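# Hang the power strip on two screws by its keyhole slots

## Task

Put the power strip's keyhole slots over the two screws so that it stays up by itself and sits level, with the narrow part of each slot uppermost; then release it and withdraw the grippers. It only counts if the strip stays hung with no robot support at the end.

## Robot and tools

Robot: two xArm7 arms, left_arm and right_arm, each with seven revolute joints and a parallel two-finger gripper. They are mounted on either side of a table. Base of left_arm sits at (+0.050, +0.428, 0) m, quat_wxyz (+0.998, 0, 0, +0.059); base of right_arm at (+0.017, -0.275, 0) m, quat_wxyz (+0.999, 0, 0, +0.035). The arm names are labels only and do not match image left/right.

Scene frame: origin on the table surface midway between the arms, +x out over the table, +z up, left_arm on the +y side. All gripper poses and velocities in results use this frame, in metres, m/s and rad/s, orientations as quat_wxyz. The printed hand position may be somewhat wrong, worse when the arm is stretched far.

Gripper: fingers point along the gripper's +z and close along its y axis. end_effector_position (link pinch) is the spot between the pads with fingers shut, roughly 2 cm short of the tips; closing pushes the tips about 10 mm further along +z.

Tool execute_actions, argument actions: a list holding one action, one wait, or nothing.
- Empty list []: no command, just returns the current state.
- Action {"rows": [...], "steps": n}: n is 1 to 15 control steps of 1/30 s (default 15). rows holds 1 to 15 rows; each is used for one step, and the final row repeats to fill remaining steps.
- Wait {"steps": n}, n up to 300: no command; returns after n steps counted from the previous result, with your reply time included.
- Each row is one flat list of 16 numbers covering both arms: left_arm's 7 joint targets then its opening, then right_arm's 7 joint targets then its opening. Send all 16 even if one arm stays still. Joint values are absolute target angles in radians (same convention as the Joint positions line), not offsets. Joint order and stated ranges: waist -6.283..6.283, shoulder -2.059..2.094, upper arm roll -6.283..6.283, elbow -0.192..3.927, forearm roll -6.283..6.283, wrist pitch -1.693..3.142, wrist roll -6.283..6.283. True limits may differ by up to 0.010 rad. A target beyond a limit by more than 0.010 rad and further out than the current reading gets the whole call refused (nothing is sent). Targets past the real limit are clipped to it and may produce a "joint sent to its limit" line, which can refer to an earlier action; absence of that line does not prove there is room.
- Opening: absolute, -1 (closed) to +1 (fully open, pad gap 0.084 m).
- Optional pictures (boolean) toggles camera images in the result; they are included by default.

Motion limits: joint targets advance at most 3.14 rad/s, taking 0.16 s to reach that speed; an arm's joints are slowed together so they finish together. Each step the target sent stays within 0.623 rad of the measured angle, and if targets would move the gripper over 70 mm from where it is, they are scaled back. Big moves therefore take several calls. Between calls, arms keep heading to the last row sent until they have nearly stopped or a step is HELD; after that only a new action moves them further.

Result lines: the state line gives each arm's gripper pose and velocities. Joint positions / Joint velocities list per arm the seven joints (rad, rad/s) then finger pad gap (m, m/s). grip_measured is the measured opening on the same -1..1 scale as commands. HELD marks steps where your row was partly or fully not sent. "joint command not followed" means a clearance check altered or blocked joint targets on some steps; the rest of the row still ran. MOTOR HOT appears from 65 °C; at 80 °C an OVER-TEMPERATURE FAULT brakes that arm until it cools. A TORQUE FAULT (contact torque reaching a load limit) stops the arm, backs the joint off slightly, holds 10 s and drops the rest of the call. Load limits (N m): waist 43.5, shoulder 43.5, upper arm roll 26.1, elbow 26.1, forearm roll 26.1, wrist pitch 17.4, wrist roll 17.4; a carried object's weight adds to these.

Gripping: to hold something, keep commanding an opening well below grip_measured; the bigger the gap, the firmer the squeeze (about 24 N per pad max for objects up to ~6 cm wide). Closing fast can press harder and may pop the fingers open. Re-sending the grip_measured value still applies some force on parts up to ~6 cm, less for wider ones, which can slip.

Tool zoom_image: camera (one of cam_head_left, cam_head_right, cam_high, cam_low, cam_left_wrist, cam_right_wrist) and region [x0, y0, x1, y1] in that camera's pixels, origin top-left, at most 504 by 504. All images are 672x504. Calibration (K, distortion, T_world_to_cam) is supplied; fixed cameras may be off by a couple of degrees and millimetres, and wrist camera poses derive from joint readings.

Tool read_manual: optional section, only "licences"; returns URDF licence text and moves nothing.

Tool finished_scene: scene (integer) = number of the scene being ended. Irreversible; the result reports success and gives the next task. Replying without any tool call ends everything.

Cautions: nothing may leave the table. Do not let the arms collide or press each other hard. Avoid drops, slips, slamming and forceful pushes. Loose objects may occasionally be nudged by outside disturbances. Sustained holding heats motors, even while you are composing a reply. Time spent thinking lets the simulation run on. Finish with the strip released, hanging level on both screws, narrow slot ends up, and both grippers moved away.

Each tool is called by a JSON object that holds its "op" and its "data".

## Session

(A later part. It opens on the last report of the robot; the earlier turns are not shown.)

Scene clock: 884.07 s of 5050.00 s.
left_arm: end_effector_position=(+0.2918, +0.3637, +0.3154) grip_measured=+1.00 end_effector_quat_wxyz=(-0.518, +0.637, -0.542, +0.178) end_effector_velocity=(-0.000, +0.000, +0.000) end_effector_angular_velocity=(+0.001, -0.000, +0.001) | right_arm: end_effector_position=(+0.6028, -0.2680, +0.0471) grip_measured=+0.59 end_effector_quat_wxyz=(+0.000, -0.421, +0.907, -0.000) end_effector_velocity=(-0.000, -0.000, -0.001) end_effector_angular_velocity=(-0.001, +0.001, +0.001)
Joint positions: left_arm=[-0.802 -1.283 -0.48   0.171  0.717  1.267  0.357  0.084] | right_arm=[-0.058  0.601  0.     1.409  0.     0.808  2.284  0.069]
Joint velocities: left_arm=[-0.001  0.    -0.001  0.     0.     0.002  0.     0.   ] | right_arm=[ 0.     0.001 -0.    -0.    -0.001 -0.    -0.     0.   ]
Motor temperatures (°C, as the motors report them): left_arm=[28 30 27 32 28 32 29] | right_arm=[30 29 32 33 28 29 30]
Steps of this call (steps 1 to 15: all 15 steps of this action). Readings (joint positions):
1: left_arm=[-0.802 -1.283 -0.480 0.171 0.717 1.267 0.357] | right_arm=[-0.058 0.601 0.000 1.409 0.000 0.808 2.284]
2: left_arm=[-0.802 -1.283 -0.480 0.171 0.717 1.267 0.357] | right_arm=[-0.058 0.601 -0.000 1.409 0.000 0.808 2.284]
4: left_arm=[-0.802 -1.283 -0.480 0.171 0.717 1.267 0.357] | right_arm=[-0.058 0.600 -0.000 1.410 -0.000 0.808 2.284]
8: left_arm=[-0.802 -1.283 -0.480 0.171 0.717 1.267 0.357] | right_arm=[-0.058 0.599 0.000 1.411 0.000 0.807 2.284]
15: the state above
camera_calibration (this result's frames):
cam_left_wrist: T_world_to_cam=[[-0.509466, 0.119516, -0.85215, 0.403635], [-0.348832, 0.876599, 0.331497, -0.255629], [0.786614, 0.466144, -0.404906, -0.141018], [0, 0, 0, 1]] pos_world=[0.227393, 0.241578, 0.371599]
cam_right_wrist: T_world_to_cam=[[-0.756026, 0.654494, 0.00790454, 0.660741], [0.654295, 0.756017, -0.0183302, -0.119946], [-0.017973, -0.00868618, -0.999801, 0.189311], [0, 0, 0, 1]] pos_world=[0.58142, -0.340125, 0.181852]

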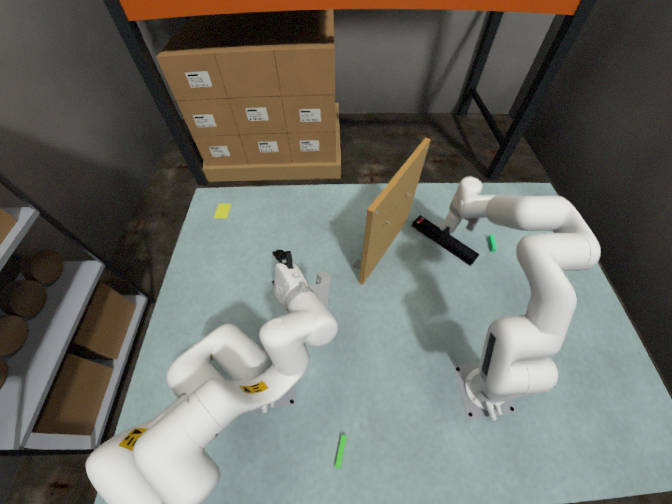

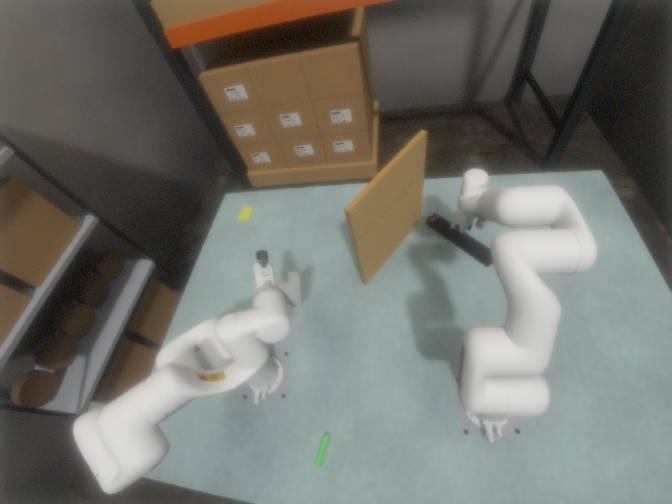

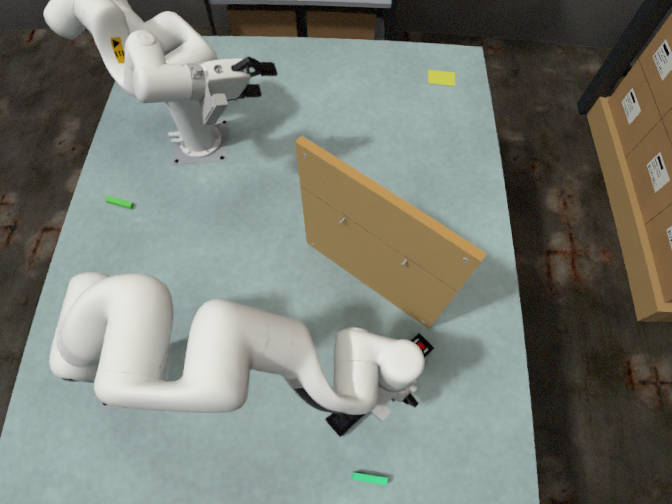

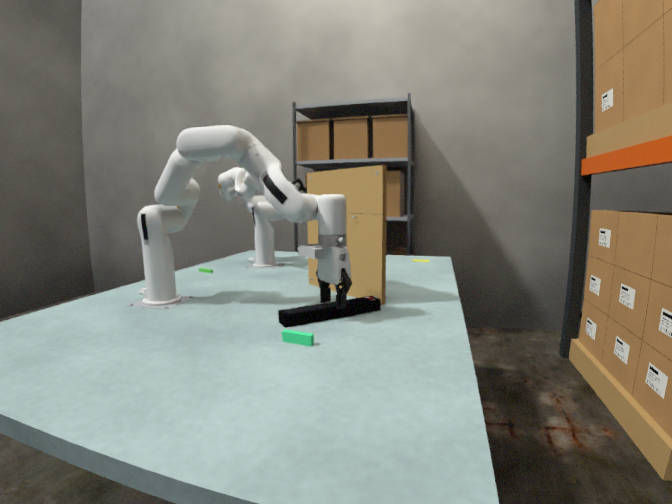

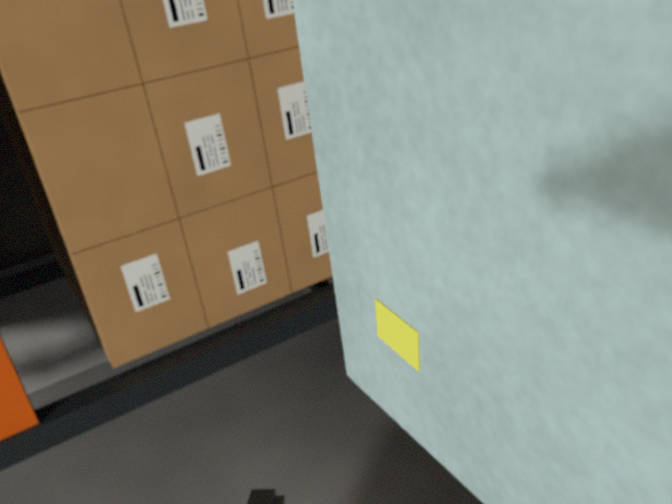

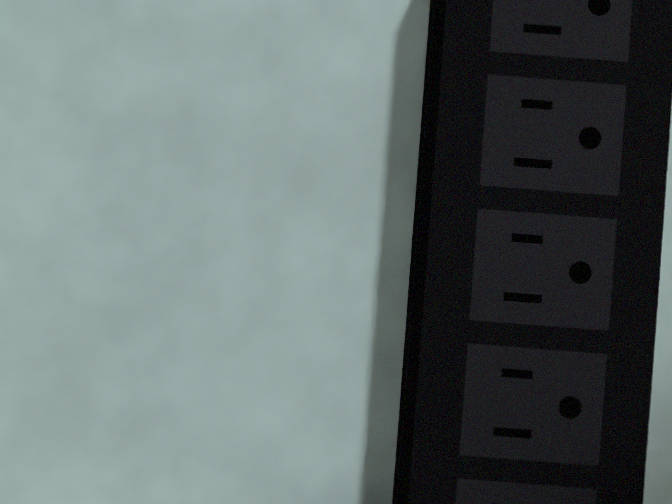

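{"op": "execute_actions", "data": {"actions": [{"rows":[[-0.802,-1.283,-0.48,0.171,0.717,1.267,0.357,1,-0.062,0.601,0,1.407,0,0.806,2.284,0.8],[-0.802,-1.283,-0.48,0.171,0.717,1.267,0.357,1,-0.062,0.601,0,1.407,0,0.806,2.284,0.8],[-0.802,-1.283,-0.48,0.171,0.717,1.267,0.357,1,-0.062,0.601,0,1.407,0,0.806,2.284,0.8],[-0.802,-1.283,-0.48,0.171,0.717,1.267,0.357,1,-0.062,0.601,0,1.407,0,0.806,2.284,0.8],[-0.802,-1.283,-0.48,0.171,0.717,1.267,0.357,1,-0.062,0.617,0,1.402,0,0.785,2.284,0.8]],"steps":15}], "pictures": false}}

{"op": "execute_actions", "data": {"actions": [{"rows":[[-0.802,-1.283,-0.48,0.171,0.717,1.267,0.357,1,-0.062,0.617,0,1.402,0,0.785,2.284,0.8],[-0.802,-1.283,-0.48,0.171,0.717,1.267,0.357,1,-0.062,0.617,0,1.402,0,0.785,2.284,0.8],[-0.802,-1.283,-0.48,0.171,0.717,1.267,0.357,1,-0.062,0.617,0,1.402,0,0.785,2.284,0.8],[-0.802,-1.283,-0.48,0.171,0.717,1.267,0.357,1,-0.062,0.617,0,1.402,0,0.785,2.284,0.5],[-0.802,-1.283,-0.48,0.171,0.717,1.267,0.357,1,-0.062,0.617,0,1.402,0,0.785,2.284,0.3],[-0.802,-1.283,-0.48,0.171,0.717,1.267,0.357,1,-0.062,0.617,0,1.402,0,0.785,2.284,0.1],[-0.802,-1.283,-0.48,0.171,0.717,1.267,0.357,1,-0.062,0.617,0,1.402,0,0.785,2.284,-0.2],[-0.802,-1.283,-0.48,0.171,0.717,1.267,0.357,1,-0.062,0.617,0,1.402,0,0.785,2.284,-0.6],[-0.802,-1.283,-0.48,0.171,0.717,1.267,0.357,1,-0.062,0.617,0,1.402,0,0.785,2.284,-1]],"steps":15}]}}

Scene clock: 896.60 s of 5050.00 s.
left_arm: end_effector_position=(+0.2918, +0.3637, +0.3154) grip_measured=+1.00 end_effector_quat_wxyz=(-0.518, +0.637, -0.542, +0.178) end_effector_velocity=(-0.000, +0.000, -0.000) end_effector_angular_velocity=(+0.001, +0.001, +0.000) | right_arm: end_effector_position=(+0.6019, -0.2703, +0.0370) grip_measured=+0.80 end_effector_quat_wxyz=(+0.000, -0.419, +0.908, -0.000) end_effector_velocity=(+0.006, -0.001, +0.005) end_effector_angular_velocity=(-0.001, -0.018, -0.001)
Joint positions: left_arm=[-0.802 -1.283 -0.48   0.171  0.717  1.267  0.357  0.084] | right_arm=[-0.062  0.617  0.     1.402  0.     0.786  2.284  0.077]
Joint velocities: left_arm=[ 0.     0.    -0.    -0.    -0.     0.     0.001  0.   ] | right_arm=[-0.001 -0.003 -0.001  0.006 -0.001 -0.008 -0.     0.   ]
Motor temperatures (°C, as the motors report them): left_arm=[28 30 27 32 28 32 29] | right_arm=[30 29 32 32 28 29 30]
Steps of this call (steps 1 to 15: the robot went on to your last target; steps 16 to 90: nothing new was sent; then 9.03 s passed at rest; steps 91 to 105: all 15 steps of this action). Readings (joint positions):
91: left_arm=[-0.802 -1.283 -0.480 0.171 0.717 1.267 0.357] | right_arm=[-0.058 0.601 0.000 1.409 -0.000 0.808 2.284]
92: left_arm=[-0.802 -1.283 -0.480 0.171 0.717 1.267 0.357] | right_arm=[-0.059 0.601 0.000 1.409 0.000 0.808 2.284]
94: left_arm=[-0.802 -1.283 -0.480 0.171 0.717 1.267 0.357] | right_arm=[-0.060 0.601 0.000 1.408 0.000 0.807 2.284]
98: left_arm=[-0.802 -1.283 -0.480 0.171 0.717 1.267 0.357] | right_arm=[-0.062 0.610 -0.000 1.405 -0.000 0.793 2.284]
105: the state above

Scene clock: 897.10 s of 5050.00 s.
left_arm: end_effector_position=(+0.2918, +0.3637, +0.3154) grip_measured=+1.00 end_effector_quat_wxyz=(-0.518, +0.637, -0.542, +0.178) end_effector_velocity=(+0.000, +0.001, -0.001) end_effector_angular_velocity=(-0.001, +0.002, +0.001) | right_arm: end_effector_position=(+0.6019, -0.2704, +0.0368) grip_measured=+0.16 end_effector_quat_wxyz=(+0.000, -0.419, +0.908, -0.000) end_effector_velocity=(-0.001, -0.000, -0.000) end_effector_angular_velocity=(-0.000, +0.002, -0.000)
Joint positions: left_arm=[-0.802 -1.283 -0.48   0.171  0.717  1.267  0.357  0.084] | right_arm=[-0.062  0.617 -0.     1.402  0.     0.785  2.284  0.051]
Joint velocities: left_arm=[ 0.001  0.     0.002 -0.001 -0.    -0.     0.001 -0.   ] | right_arm=[ 0.    -0.    -0.001 -0.001  0.     0.001  0.     0.   ]
Motor temperatures (°C, as the motors report them): left_arm=[28 30 27 32 28 32 29] | right_arm=[30 29 32 32 28 29 30]
Steps of this call (steps 1 to 15: all 15 steps of this action). Readings (joint positions):
1: left_arm=[-0.802 -1.283 -0.480 0.171 0.717 1.267 0.357] | right_arm=[-0.062 0.616 0.000 1.402 0.000 0.785 2.284]
2: left_arm=[-0.802 -1.283 -0.480 0.171 0.717 1.267 0.357] | right_arm=[-0.062 0.616 -0.000 1.402 0.000 0.785 2.284]
4: left_arm=[-0.802 -1.283 -0.480 0.171 0.717 1.267 0.357] | right_arm=[-0.062 0.617 -0.000 1.402 -0.000 0.785 2.284]
8: left_arm=[-0.802 -1.283 -0.480 0.171 0.717 1.267 0.357] | right_arm=[-0.062 0.617 0.000 1.402 0.000 0.785 2.284]
15: the state above
camera_calibration (this result's frames):
cam_left_wrist: T_world_to_cam=[[-0.509466, 0.119516, -0.85215, 0.403635], [-0.348832, 0.876599, 0.331497, -0.255629], [0.786614, 0.466144, -0.404906, -0.141018], [0, 0, 0, 1]] pos_world=[0.227393, 0.241578, 0.371599]
cam_right_wrist: T_world_to_cam=[[-0.753319, 0.657607, 0.00797504, 0.660955], [0.657405, 0.753312, -0.0184339, -0.120345], [-0.01813, -0.00864381, -0.999798, 0.179053], [0, 0, 0, 1]] pos_world=[0.580272, -0.342444, 0.171527]

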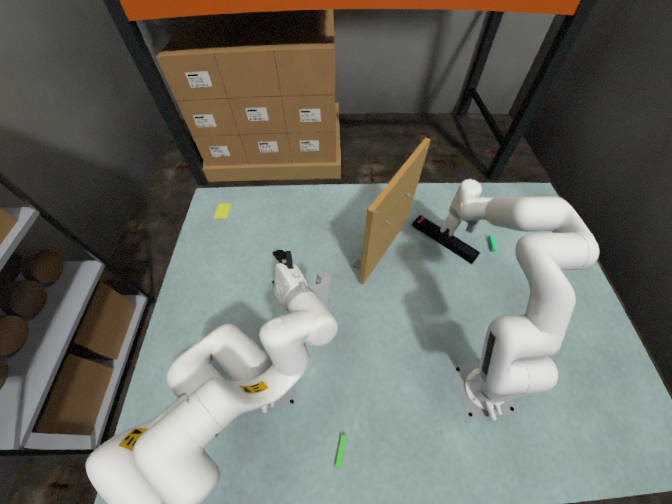

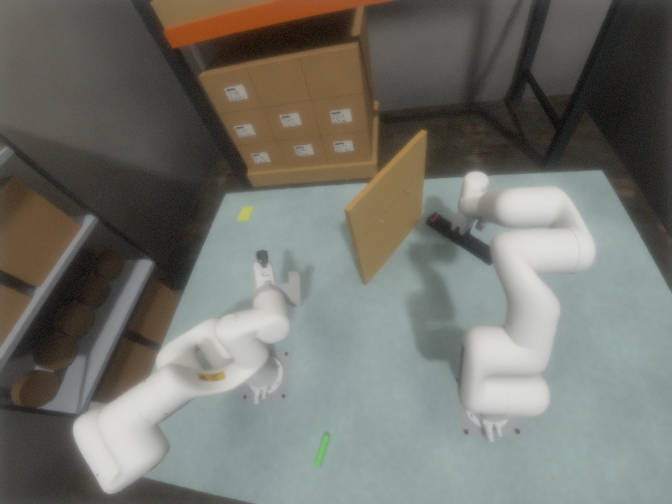

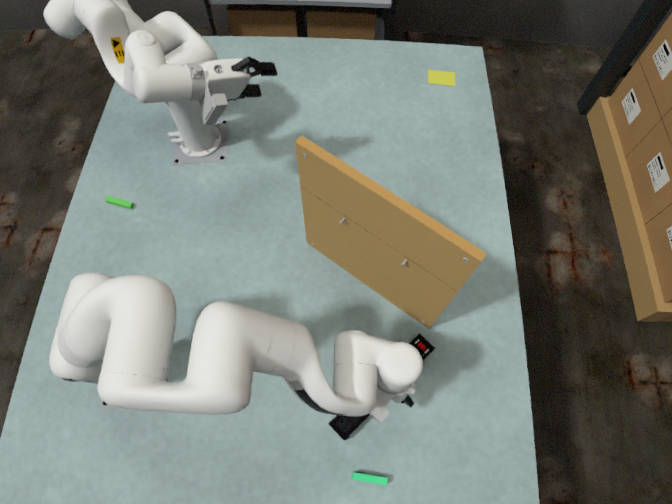

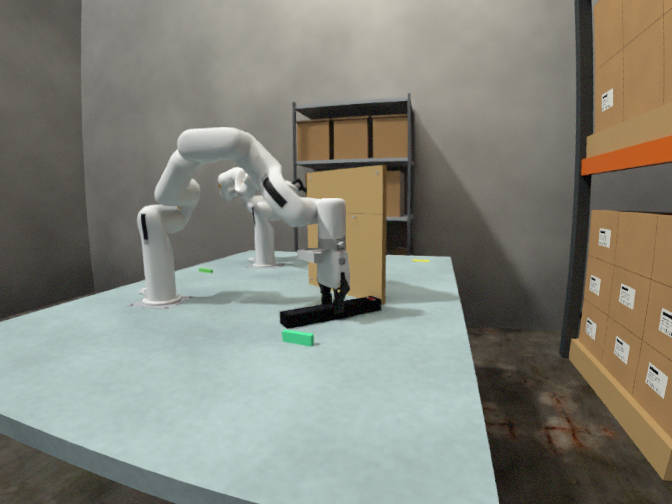

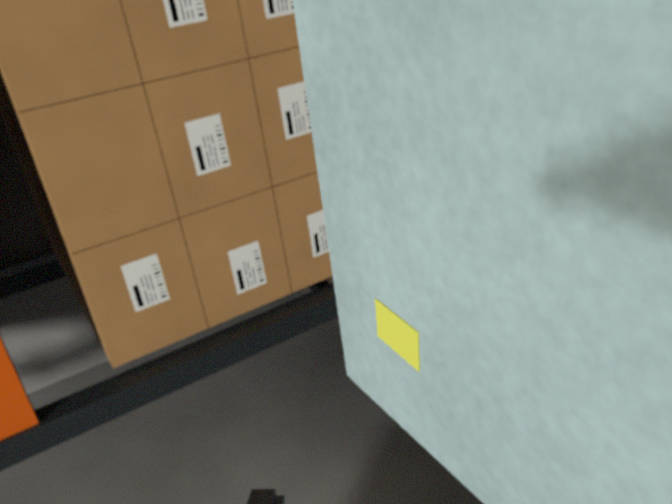

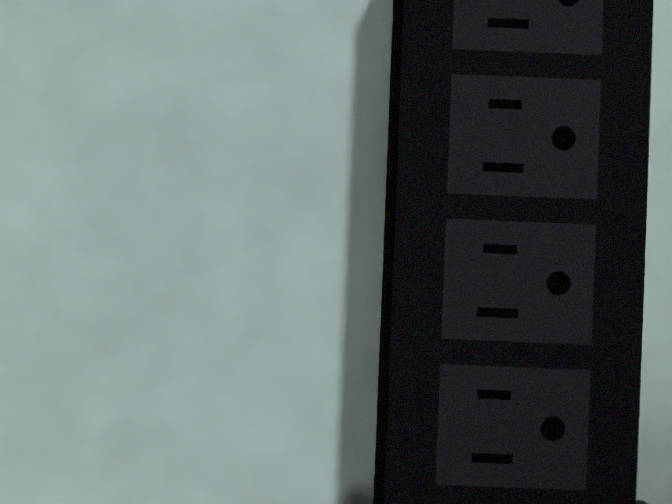

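{"op": "execute_actions", "data": {"actions": [{"rows":[[-0.802,-1.283,-0.48,0.171,0.717,1.267,0.357,1,-0.062,0.617,0,1.402,0,0.785,2.284,-1],[-0.802,-1.283,-0.48,0.171,0.717,1.267,0.357,1,-0.062,0.617,0,1.402,0,0.785,2.284,-1],[-0.802,-1.283,-0.48,0.171,0.717,1.267,0.357,1,-0.062,0.617,0,1.402,0,0.785,2.284,-1],[-0.802,-1.283,-0.48,0.171,0.717,1.267,0.357,1,-0.062,0.617,0,1.402,0,0.785,2.284,-1],[-0.802,-1.283,-0.48,0.171,0.717,1.267,0.357,1,-0.062,0.617,0,1.402,0,0.785,2.284,-1],[-0.802,-1.283,-0.48,0.171,0.717,1.267,0.357,1,-0.058,0.467,0,1.455,0,0.989,2.284,-1]],"steps":15}]}}

{"op": "execute_actions", "data": {"actions": [{"rows":[[-0.802,-1.283,-0.48,0.171,0.717,1.267,0.357,1,-0.058,0.467,0,1.455,0,0.989,2.284,-1],[-0.802,-1.283,-0.48,0.171,0.717,1.267,0.357,1,-0.058,0.467,0,1.455,0,0.989,2.284,-1],[-0.802,-1.283,-0.48,0.171,0.717,1.267,0.357,1,-0.058,0.467,0,1.455,0,0.989,2.284,-1],[-0.802,-1.283,-0.48,0.171,0.717,1.267,0.357,1,-0.6,0.2,0,1.3,0,1.1,2.284,-1]],"steps":15}], "pictures": false}}

{"op": "execute_actions", "data": {"actions": [{"steps":20}], "pictures": false}}

{"op": "execute_actions", "data": {"actions": [{"rows":[[-0.802,-1.283,-0.48,0.171,0.717,1.267,0.357,1,-0.92,0.1,0,1.0,0,-0.5,1.57,-1]],"steps":15}], "pictures": false}}

{"op": "execute_actions", "data": {"actions": [{"steps":25}], "pictures": false}}

{"op": "execute_actions", "data": {"actions": [{"rows":[[-0.802,-1.283,-0.48,0.171,0.717,1.267,0.357,1,-0.8,0.585,0,0.513,-0.6,-1.595,1.503,-1]],"steps":15}], "pictures": false}}

{"op": "execute_actions", "data": {"actions": [{"steps":40}], "pictures": false}}

{"op": "execute_actions", "data": {"actions": [{"rows":[[-0.802,-1.283,-0.48,0.171,0.717,1.267,0.357,1,-0.317,0.585,0,0.513,-1.224,-1.595,1.503,-1]],"steps":15}], "pictures": false}}

{"op": "execute_actions", "data": {"actions": [{"steps":30}]}}

Scene clock: 911.83 s of 5050.00 s.
left_arm: end_effector_position=(+0.2918, +0.3637, +0.3154) grip_measured=+1.00 end_effector_quat_wxyz=(-0.518, +0.637, -0.542, +0.178) end_effector_velocity=(+0.000, -0.000, +0.000) end_effector_angular_velocity=(+0.001, -0.001, -0.001) | right_arm: end_effector_position=(+0.6058, -0.2681, +0.1274) grip_measured=+0.14 end_effector_quat_wxyz=(+0.008, -0.421, +0.907, -0.004) end_effector_velocity=(-0.002, +0.002, +0.144) end_effector_angular_velocity=(+0.001, -0.048, +0.003)
Joint positions: left_arm=[-0.802 -1.283 -0.48   0.171  0.717  1.267  0.357  0.084] | right_arm=[-0.058  0.476  0.     1.457  0.     0.963  2.284  0.05 ]
Joint velocities: left_arm=[ 0.     0.    -0.001  0.     0.    -0.001  0.     0.   ] | right_arm=[ 0.004 -0.22  -0.001  0.085  0.001  0.257 -0.    -0.   ]
Motor temperatures (°C, as the motors report them): left_arm=[28 30 27 32 28 32 29] | right_arm=[30 29 32 32 28 29 30]
Steps of this call (steps 1 to 15: the robot went on to your last target; steps 16 to 90: nothing new was sent; then 11.23 s passed at rest; steps 91 to 105: all 15 steps of this action). Readings (joint positions):
91: left_arm=[-0.802 -1.283 -0.480 0.171 0.717 1.267 0.357] | right_arm=[-0.062 0.617 -0.000 1.402 -0.000 0.785 2.284]
92: left_arm=[-0.802 -1.283 -0.480 0.171 0.717 1.267 0.357] | right_arm=[-0.062 0.617 -0.000 1.402 -0.000 0.785 2.284]
94: left_arm=[-0.802 -1.283 -0.480 0.171 0.717 1.267 0.357] | right_arm=[-0.062 0.617 -0.000 1.402 -0.000 0.785 2.284]
98: left_arm=[-0.802 -1.283 -0.480 0.171 0.717 1.267 0.357] | right_arm=[-0.062 0.609 0.000 1.403 -0.000 0.805 2.284]
105: the state above
camera_calibration (this result's frames):
cam_left_wrist: T_world_to_cam=[[-0.509466, 0.119516, -0.852151, 0.403635], [-0.348832, 0.876599, 0.331497, -0.255629], [0.786614, 0.466144, -0.404906, -0.141018], [0, 0, 0, 1]] pos_world=[0.227393, 0.241578, 0.371599]
cam_right_wrist: T_world_to_cam=[[-0.755978, 0.654576, -0.00529997, 0.66405], [0.654597, 0.75595, -0.00651273, -0.122092], [-0.00025657, -0.00839282, -0.999965, 0.258967], [0, 0, 0, 1]] pos_world=[0.581995, -0.340202, 0.261682]

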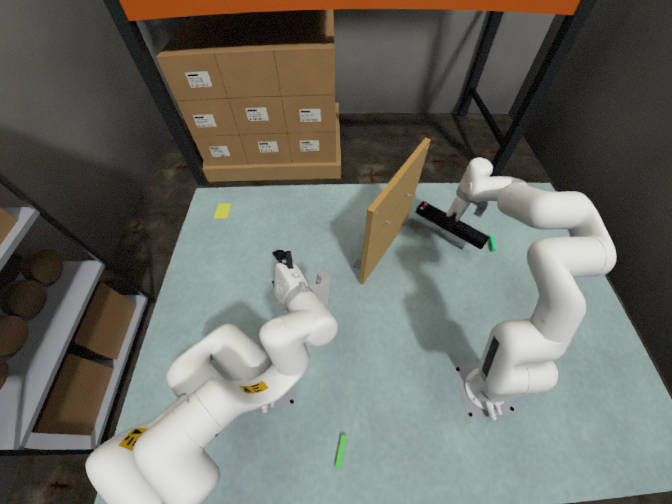

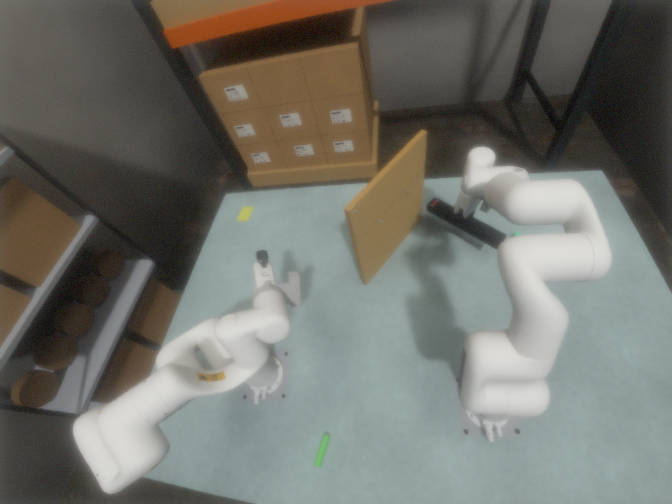

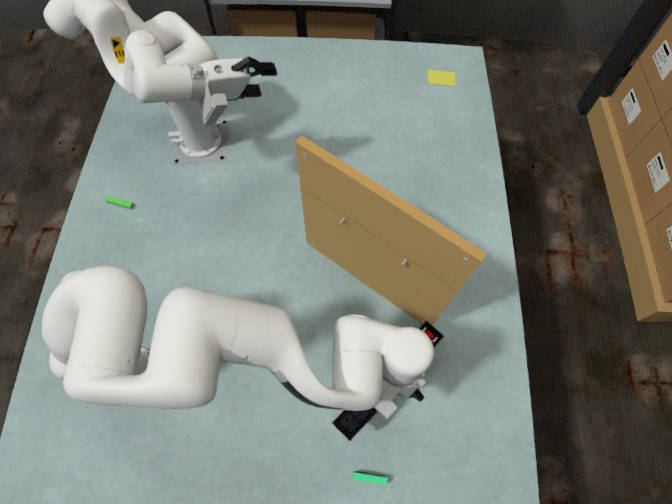

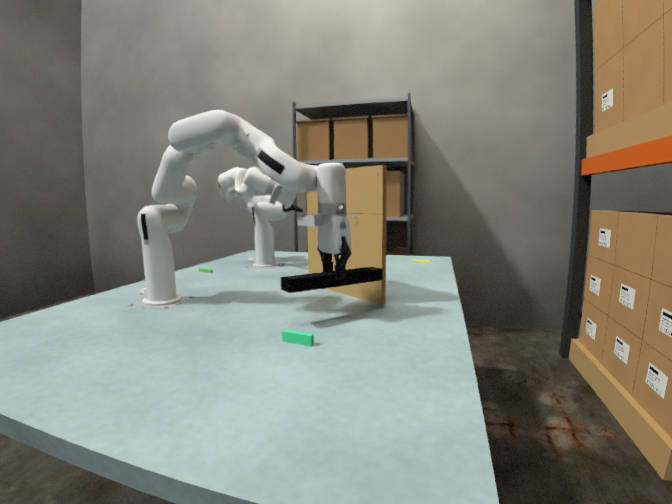

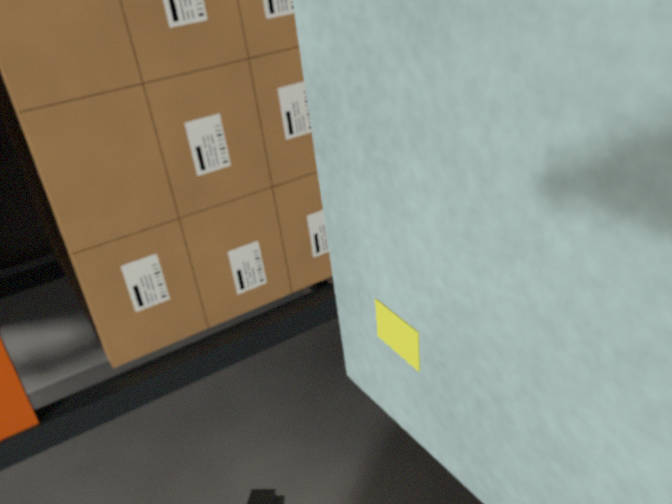

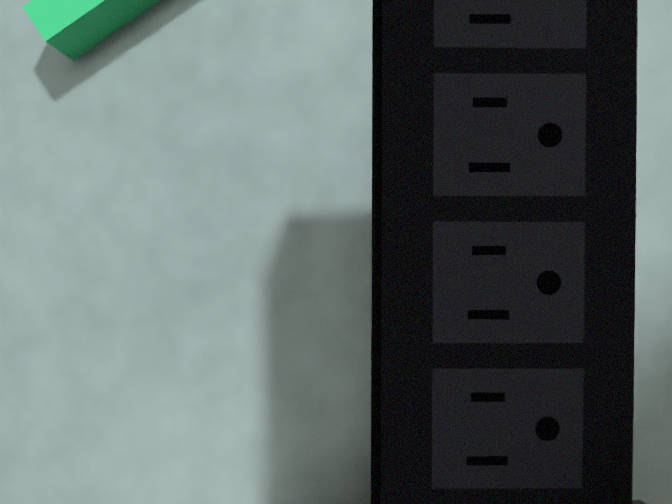

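Scene clock: 912.33 s of 5050.00 s.
left_arm: end_effector_position=(+0.2918, +0.3637, +0.3154) grip_measured=+1.00 end_effector_quat_wxyz=(-0.518, +0.637, -0.542, +0.178) end_effector_velocity=(-0.000, -0.000, +0.000) end_effector_angular_velocity=(-0.001, -0.001, -0.001) | right_arm: end_effector_position=(+0.5620, -0.3984, +0.1611) grip_measured=+0.14 end_effector_quat_wxyz=(-0.003, -0.312, +0.950, +0.001) end_effector_velocity=(-0.161, -0.379, +0.113) end_effector_angular_velocity=(+0.001, -0.012, -0.726)
Joint positions: left_arm=[-0.802 -1.283 -0.48   0.171  0.717  1.267  0.357  0.084] | right_arm=[-0.291  0.356 -0.001  1.385 -0.     1.035  2.284  0.05 ]
Joint velocities: left_arm=[-0.001  0.    -0.     0.001 -0.     0.    -0.001  0.   ] | right_arm=[-0.731 -0.37   0.006 -0.203  0.001  0.156 -0.    -0.   ]
Motor temperatures (°C, as the motors report them): left_arm=[28 30 27 32 28 32 29] | right_arm=[30 29 32 32 28 29 30]
Steps of this call (steps 1 to 15: all 15 steps of this action). Readings (joint positions):
1: left_arm=[-0.802 -1.283 -0.480 0.171 0.717 1.267 0.357] | right_arm=[-0.058 0.471 0.000 1.458 0.000 0.971 2.284]
2: left_arm=[-0.802 -1.283 -0.480 0.171 0.717 1.267 0.357] | right_arm=[-0.058 0.470 0.000 1.457 0.000 0.976 2.284]
4: left_arm=[-0.802 -1.283 -0.480 0.171 0.717 1.267 0.357] | right_arm=[-0.058 0.471 -0.000 1.452 -0.000 0.984 2.284]
8: left_arm=[-0.802 -1.283 -0.480 0.171 0.717 1.267 0.357] | right_arm=[-0.118 0.442 0.010 1.429 0.001 1.000 2.284]
15: the state above

Scene clock: 913.00 s of 5050.00 s.
left_arm: end_effector_position=(+0.2918, +0.3637, +0.3154) grip_measured=+1.00 end_effector_quat_wxyz=(-0.518, +0.637, -0.542, +0.178) end_effector_velocity=(+0.000, -0.000, -0.000) end_effector_angular_velocity=(-0.001, +0.001, -0.001) | right_arm: end_effector_position=(+0.4721, -0.5374, +0.2050) grip_measured=+0.14 end_effector_quat_wxyz=(-0.000, -0.166, +0.986, +0.001) end_effector_velocity=(-0.013, -0.021, +0.005) end_effector_angular_velocity=(-0.008, -0.002, -0.044)
Joint positions: left_arm=[-0.802 -1.283 -0.48   0.171  0.717  1.267  0.357  0.084] | right_arm=[-0.596  0.202  0.003  1.3    0.     1.1    2.284  0.05 ]
Joint velocities: left_arm=[-0.001  0.     0.002  0.     0.    -0.001  0.001 -0.   ] | right_arm=[-0.026 -0.01  -0.02  -0.    -0.002  0.003 -0.    -0.   ]
Motor temperatures (°C, as the motors report them): left_arm=[28 30 27 32 28 32 29] | right_arm=[30 29 32 32 28 29 30]
Steps of this call (steps 1 to 20: the robot went on to your last target). Readings (joint positions):
1: left_arm=[-0.802 -1.283 -0.480 0.171 0.717 1.267 0.357] | right_arm=[-0.316 0.344 -0.001 1.378 -0.000 1.040 2.284]
2: left_arm=[-0.802 -1.283 -0.480 0.171 0.717 1.267 0.357] | right_arm=[-0.341 0.331 -0.001 1.372 -0.000 1.045 2.284]
4: left_arm=[-0.802 -1.283 -0.480 0.171 0.717 1.267 0.357] | right_arm=[-0.390 0.306 -0.001 1.358 -0.000 1.055 2.284]
8: left_arm=[-0.802 -1.283 -0.480 0.171 0.717 1.267 0.357] | right_arm=[-0.490 0.256 -0.001 1.331 -0.000 1.077 2.284]
20: the state above

Scene clock: 913.50 s of 5050.00 s.
left_arm: end_effector_position=(+0.2918, +0.3637, +0.3154) grip_measured=+1.00 end_effector_quat_wxyz=(-0.518, +0.637, -0.542, +0.178) end_effector_velocity=(-0.000, -0.000, +0.000) end_effector_angular_velocity=(-0.000, +0.000, +0.000) | right_arm: end_effector_position=(+0.4508, -0.6900, +0.2314) grip_measured=+0.14 end_effector_quat_wxyz=(+0.120, -0.287, +0.925, -0.216) end_effector_velocity=(+0.021, -0.338, +0.256) end_effector_angular_velocity=(-1.463, -0.943, +0.360)
Joint positions: left_arm=[-0.802 -1.283 -0.48   0.171  0.717  1.267  0.357  0.084] | right_arm=[-0.831  0.129 -0.001  1.082 -0.     0.454  1.776  0.05 ]
Joint velocities: left_arm=[-0.001  0.     0.     0.    -0.     0.001 -0.     0.   ] | right_arm=[-0.373 -0.118 -0.01  -0.339  0.001 -1.914 -0.846  0.   ]
Motor temperatures (°C, as the motors report them): left_arm=[28 30 27 32 28 32 29] | right_arm=[30 29 32 32 28 29 30]
Steps of this call (steps 1 to 15: all 15 steps of this action). Readings (joint positions):
1: left_arm=[-0.802 -1.283 -0.480 0.171 0.717 1.267 0.357] | right_arm=[-0.597 0.201 0.003 1.300 0.000 1.100 2.284]
2: left_arm=[-0.802 -1.283 -0.480 0.171 0.717 1.267 0.357] | right_arm=[-0.599 0.200 0.002 1.298 0.000 1.095 2.279]
4: left_arm=[-0.802 -1.283 -0.480 0.171 0.717 1.267 0.357] | right_arm=[-0.619 0.193 0.006 1.279 0.001 1.053 2.237]
8: left_arm=[-0.802 -1.283 -0.480 0.171 0.717 1.267 0.357] | right_arm=[-0.709 0.167 0.000 1.195 0.000 0.868 2.054]
15: the state above

Scene clock: 914.33 s of 5050.00 s.
left_arm: end_effector_position=(+0.2918, +0.3637, +0.3154) grip_measured=+1.00 end_effector_quat_wxyz=(-0.518, +0.637, -0.542, +0.178) end_effector_velocity=(-0.000, -0.000, +0.000) end_effector_angular_velocity=(-0.000, -0.001, -0.001) | right_arm: end_effector_position=(+0.4514, -0.7695, +0.4318) grip_measured=+0.14 end_effector_quat_wxyz=(+0.227, -0.270, +0.717, -0.602) end_effector_velocity=(-0.004, -0.003, +0.015) end_effector_angular_velocity=(-0.032, -0.024, -0.007)
Joint positions: left_arm=[-0.802 -1.283 -0.48   0.171  0.717  1.267  0.357  0.084] | right_arm=[-0.92   0.101  0.     1.    -0.    -0.497  1.57   0.05 ]
Joint velocities: left_arm=[-0.    -0.001 -0.    -0.     0.    -0.    -0.    -0.   ] | right_arm=[-0.003 -0.006 -0.004  0.008  0.002 -0.026 -0.004  0.   ]
Motor temperatures (°C, as the motors report them): left_arm=[28 30 27 32 28 32 29] | right_arm=[30 29 32 32 28 29 30]
Steps of this call (steps 1 to 25: the robot went on to your last target). Readings (joint positions):
1: left_arm=[-0.802 -1.283 -0.480 0.171 0.717 1.267 0.357] | right_arm=[-0.843 0.125 -0.001 1.072 0.000 0.390 1.750]
2: left_arm=[-0.802 -1.283 -0.480 0.171 0.717 1.267 0.357] | right_arm=[-0.853 0.122 -0.001 1.063 0.000 0.326 1.727]
4: left_arm=[-0.802 -1.283 -0.480 0.171 0.717 1.267 0.357] | right_arm=[-0.869 0.117 -0.001 1.048 0.000 0.199 1.690]
8: left_arm=[-0.802 -1.283 -0.480 0.171 0.717 1.267 0.357] | right_arm=[-0.889 0.110 0.000 1.029 0.000 -0.048 1.641]
25: the state above

Scene clock: 914.83 s of 5050.00 s.
left_arm: end_effector_position=(+0.2918, +0.3637, +0.3154) grip_measured=+1.00 end_effector_quat_wxyz=(-0.518, +0.637, -0.542, +0.178) end_effector_velocity=(-0.000, +0.000, +0.000) end_effector_angular_velocity=(+0.000, -0.001, +0.001) | right_arm: end_effector_position=(+0.4932, -0.6812, +0.2689) grip_measured=+0.14 end_effector_quat_wxyz=(+0.237, -0.421, +0.678, -0.554) end_effector_velocity=(+0.051, +0.292, -0.301) end_effector_angular_velocity=(-0.080, +0.109, +0.783)
Joint positions: left_arm=[-0.802 -1.283 -0.48   0.171  0.717  1.267  0.357  0.084] | right_arm=[-0.869  0.305  0.     0.795 -0.252 -0.814  1.542  0.05 ]
Joint velocities: left_arm=[ 0.001 -0.    -0.001  0.    -0.     0.001 -0.     0.   ] | right_arm=[ 0.12   0.485 -0.001 -0.484 -0.602 -0.969 -0.067  0.   ]
Motor temperatures (°C, as the motors report them): left_arm=[28 30 27 32 28 32 29] | right_arm=[30 29 32 32 28 29 30]
Steps of this call (steps 1 to 15: all 15 steps of this action). Readings (joint positions):
1: left_arm=[-0.802 -1.283 -0.480 0.171 0.717 1.267 0.357] | right_arm=[-0.920 0.101 0.000 1.000 -0.000 -0.498 1.570]
2: left_arm=[-0.802 -1.283 -0.480 0.171 0.717 1.267 0.357] | right_arm=[-0.919 0.102 -0.000 0.998 -0.004 -0.504 1.570]
4: left_arm=[-0.802 -1.283 -0.480 0.171 0.717 1.267 0.357] | right_arm=[-0.914 0.124 -0.003 0.978 -0.037 -0.542 1.566]
8: left_arm=[-0.802 -1.283 -0.480 0.171 0.717 1.267 0.357] | right_arm=[-0.897 0.193 0.000 0.906 -0.114 -0.623 1.557]
15: the state above

Scene clock: 916.17 s of 5050.00 s.
left_arm: end_effector_position=(+0.2918, +0.3637, +0.3154) grip_measured=+1.00 end_effector_quat_wxyz=(-0.518, +0.637, -0.542, +0.178) end_effector_velocity=(-0.000, -0.000, +0.000) end_effector_angular_velocity=(-0.000, -0.000, -0.000) | right_arm: end_effector_position=(+0.4603, -0.4831, +0.2022) grip_measured=+0.14 end_effector_quat_wxyz=(+0.451, -0.482, +0.534, -0.528) end_effector_velocity=(-0.000, +0.001, -0.000) end_effector_angular_velocity=(+0.002, +0.000, +0.002)
Joint positions: left_arm=[-0.802 -1.283 -0.48   0.171  0.717  1.267  0.357  0.084] | right_arm=[-0.8    0.585 -0.     0.513 -0.6   -1.595  1.503  0.05 ]
Joint velocities: left_arm=[-0.001  0.    -0.001  0.001 -0.     0.001  0.    -0.   ] | right_arm=[ 0.     0.001  0.001 -0.001 -0.001 -0.001  0.     0.   ]
Motor temperatures (°C, as the motors report them): left_arm=[28 30 27 32 28 32 29] | right_arm=[30 29 32 32 28 29 30]
Steps of this call (steps 1 to 40: the robot went on to your last target). Readings (joint positions):
1: left_arm=[-0.802 -1.283 -0.480 0.171 0.717 1.267 0.357] | right_arm=[-0.865 0.321 0.000 0.779 -0.272 -0.848 1.540]
2: left_arm=[-0.802 -1.283 -0.480 0.171 0.717 1.267 0.357] | right_arm=[-0.861 0.337 0.000 0.763 -0.293 -0.883 1.537]
4: left_arm=[-0.802 -1.283 -0.480 0.171 0.717 1.267 0.357] | right_arm=[-0.853 0.370 0.000 0.729 -0.334 -0.962 1.533]
8: left_arm=[-0.802 -1.283 -0.480 0.171 0.717 1.267 0.357] | right_arm=[-0.836 0.438 0.000 0.662 -0.417 -1.153 1.524]
40: the state above

Scene clock: 916.67 s of 5050.00 s.
left_arm: end_effector_position=(+0.2918, +0.3637, +0.3154) grip_measured=+1.00 end_effector_quat_wxyz=(-0.518, +0.637, -0.542, +0.178) end_effector_velocity=(-0.000, -0.000, +0.000) end_effector_angular_velocity=(-0.001, -0.000, -0.000) | right_arm: end_effector_position=(+0.4746, -0.2809, +0.2065) grip_measured=+0.14 end_effector_quat_wxyz=(+0.595, -0.610, +0.370, -0.370) end_effector_velocity=(-0.088, +0.472, +0.012) end_effector_angular_velocity=(+0.051, -0.028, +1.451)
Joint positions: left_arm=[-0.802 -1.283 -0.48   0.171  0.717  1.267  0.357  0.084] | right_arm=[-0.538  0.585  0.     0.513 -0.938 -1.595  1.503  0.05 ]
Joint velocities: left_arm=[-0.    -0.     0.001  0.001  0.     0.    -0.     0.   ] | right_arm=[ 0.636 -0.    -0.003  0.001 -0.82  -0.001  0.     0.   ]
Motor temperatures (°C, as the motors report them): left_arm=[28 30 27 32 28 32 29] | right_arm=[30 29 32 32 28 29 30]
Steps of this call (steps 1 to 15: all 15 steps of this action). Readings (joint positions):
1: left_arm=[-0.802 -1.283 -0.480 0.171 0.717 1.267 0.357] | right_arm=[-0.800 0.585 -0.000 0.513 -0.600 -1.595 1.503]
2: left_arm=[-0.802 -1.283 -0.480 0.171 0.717 1.267 0.357] | right_arm=[-0.798 0.585 -0.001 0.513 -0.604 -1.595 1.503]
4: left_arm=[-0.802 -1.283 -0.480 0.171 0.717 1.267 0.357] | right_arm=[-0.771 0.585 -0.006 0.514 -0.641 -1.595 1.503]
8: left_arm=[-0.802 -1.283 -0.480 0.171 0.717 1.267 0.357] | right_arm=[-0.684 0.585 0.001 0.513 -0.750 -1.595 1.503]
15: the state above

Scene clock: 917.67 s of 5050.00 s.
left_arm: end_effector_position=(+0.2918, +0.3637, +0.3154) grip_measured=+1.00 end_effector_quat_wxyz=(-0.518, +0.637, -0.542, +0.178) end_effector_velocity=(+0.000, -0.000, -0.000) end_effector_angular_velocity=(+0.001, +0.001, -0.001) | right_arm: end_effector_position=(+0.4123, -0.1327, +0.2108) grip_measured=+0.14 end_effector_quat_wxyz=(+0.676, -0.676, +0.208, -0.208) end_effector_velocity=(-0.000, +0.001, +0.000) end_effector_angular_velocity=(+0.000, -0.001, +0.004)
Joint positions: left_arm=[-0.802 -1.283 -0.48   0.171  0.717  1.267  0.357  0.084] | right_arm=[-0.317  0.585 -0.     0.513 -1.224 -1.595  1.503  0.05 ]
Joint velocities: left_arm=[-0.     0.001  0.    -0.001  0.    -0.001  0.     0.   ] | right_arm=[ 0.002 -0.     0.     0.001 -0.002  0.     0.     0.   ]
Motor temperatures (°C, as the motors report them): left_arm=[28 30 27 32 28 32 29] | right_arm=[30 29 32 32 28 29 30]
Steps of this call (steps 1 to 30: the robot went on to your last target). Readings (joint positions):
1: left_arm=[-0.802 -1.283 -0.480 0.171 0.717 1.267 0.357] | right_arm=[-0.517 0.585 0.000 0.513 -0.965 -1.595 1.503]
2: left_arm=[-0.802 -1.283 -0.480 0.171 0.717 1.267 0.357] | right_arm=[-0.496 0.585 0.000 0.513 -0.993 -1.595 1.503]
4: left_arm=[-0.802 -1.283 -0.480 0.171 0.717 1.267 0.357] | right_arm=[-0.452 0.585 0.000 0.513 -1.049 -1.595 1.503]
8: left_arm=[-0.802 -1.283 -0.480 0.171 0.717 1.267 0.357] | right_arm=[-0.366 0.585 0.001 0.513 -1.160 -1.595 1.503]
30: the state above
All arms were judged still, so your last target was given up. Only a new action makes them travel on or press farther. Fingers that are still opening or closing keep moving.
camera_calibration (this result's frames):
cam_left_wrist: T_world_to_cam=[[-0.509466, 0.119516, -0.85215, 0.403635], [-0.348832, 0.876599, 0.331497, -0.255629], [0.786613, 0.466144, -0.404907, -0.141018], [0, 0, 0, 1]] pos_world=[0.227393, 0.241578, 0.371599]
cam_right_wrist: T_world_to_cam=[[-0.0142873, -0.0007842, -0.999898, 0.246574], [-0.81701, 0.576514, 0.0112219, 0.481936], [0.576446, 0.817087, -0.00887753, 0.00632327], [0, 0, 0, 1]] pos_world=[0.393625, -0.282816, 0.241197]

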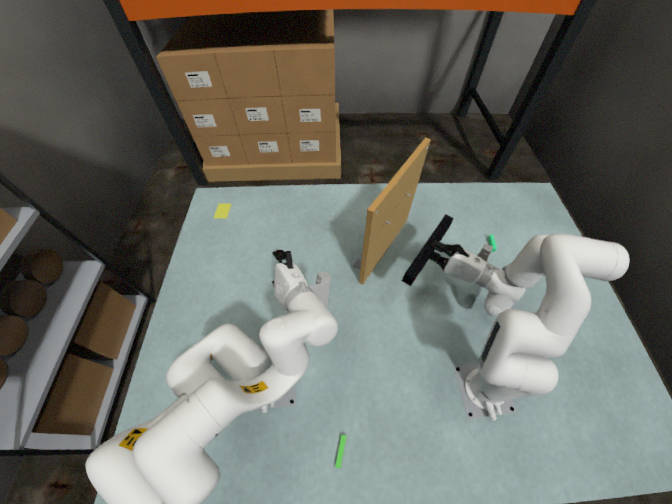

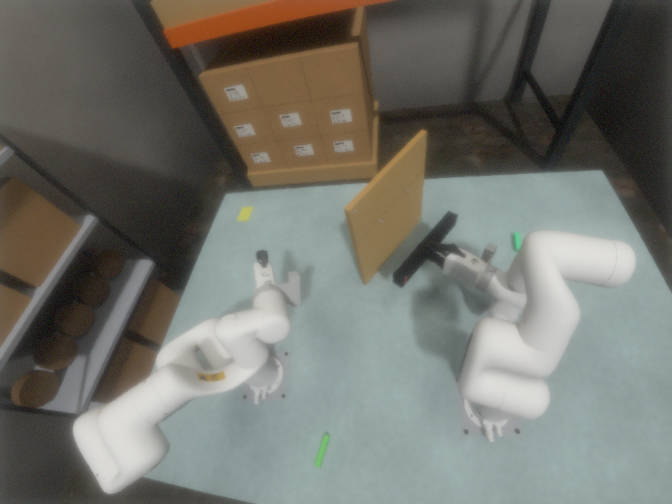

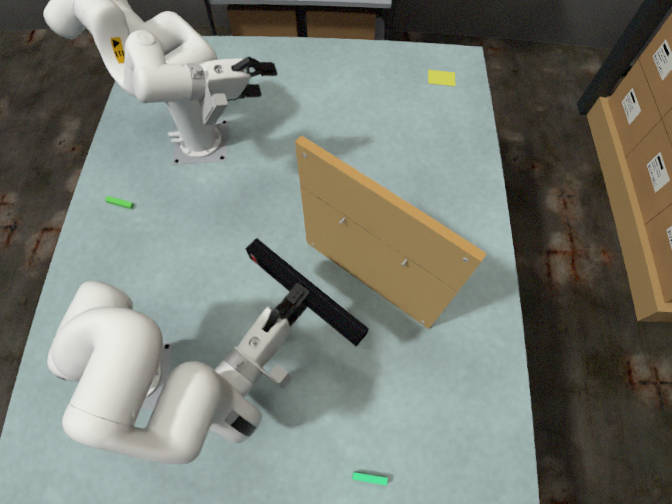

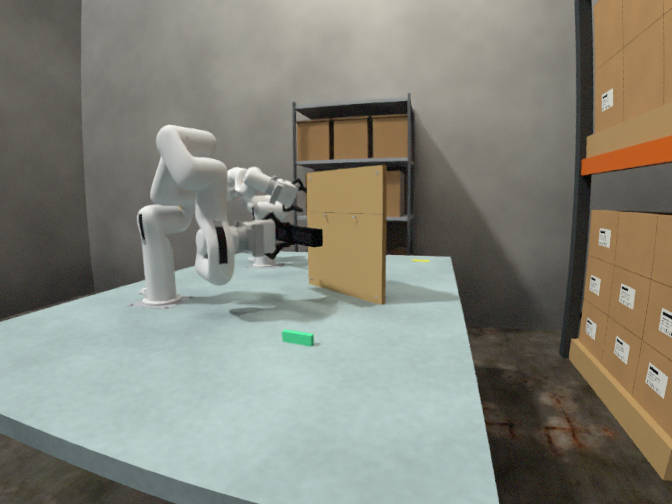

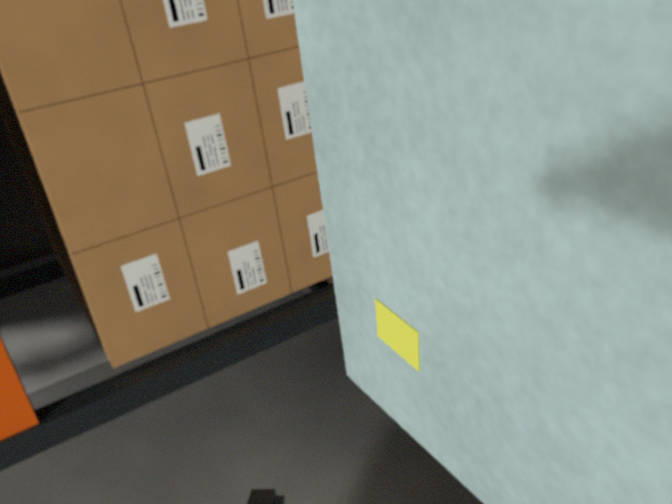

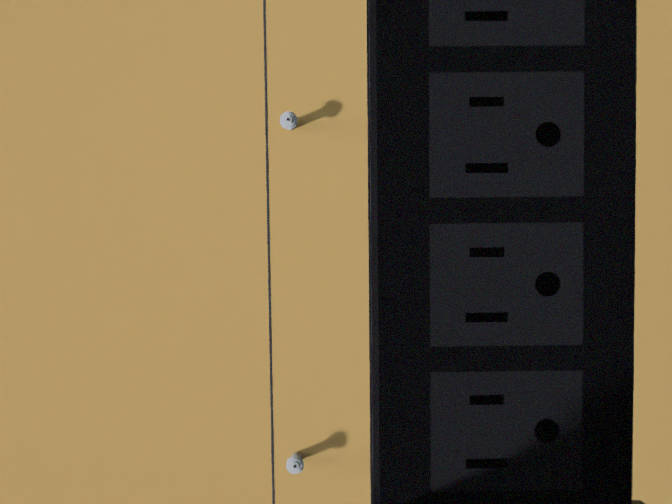

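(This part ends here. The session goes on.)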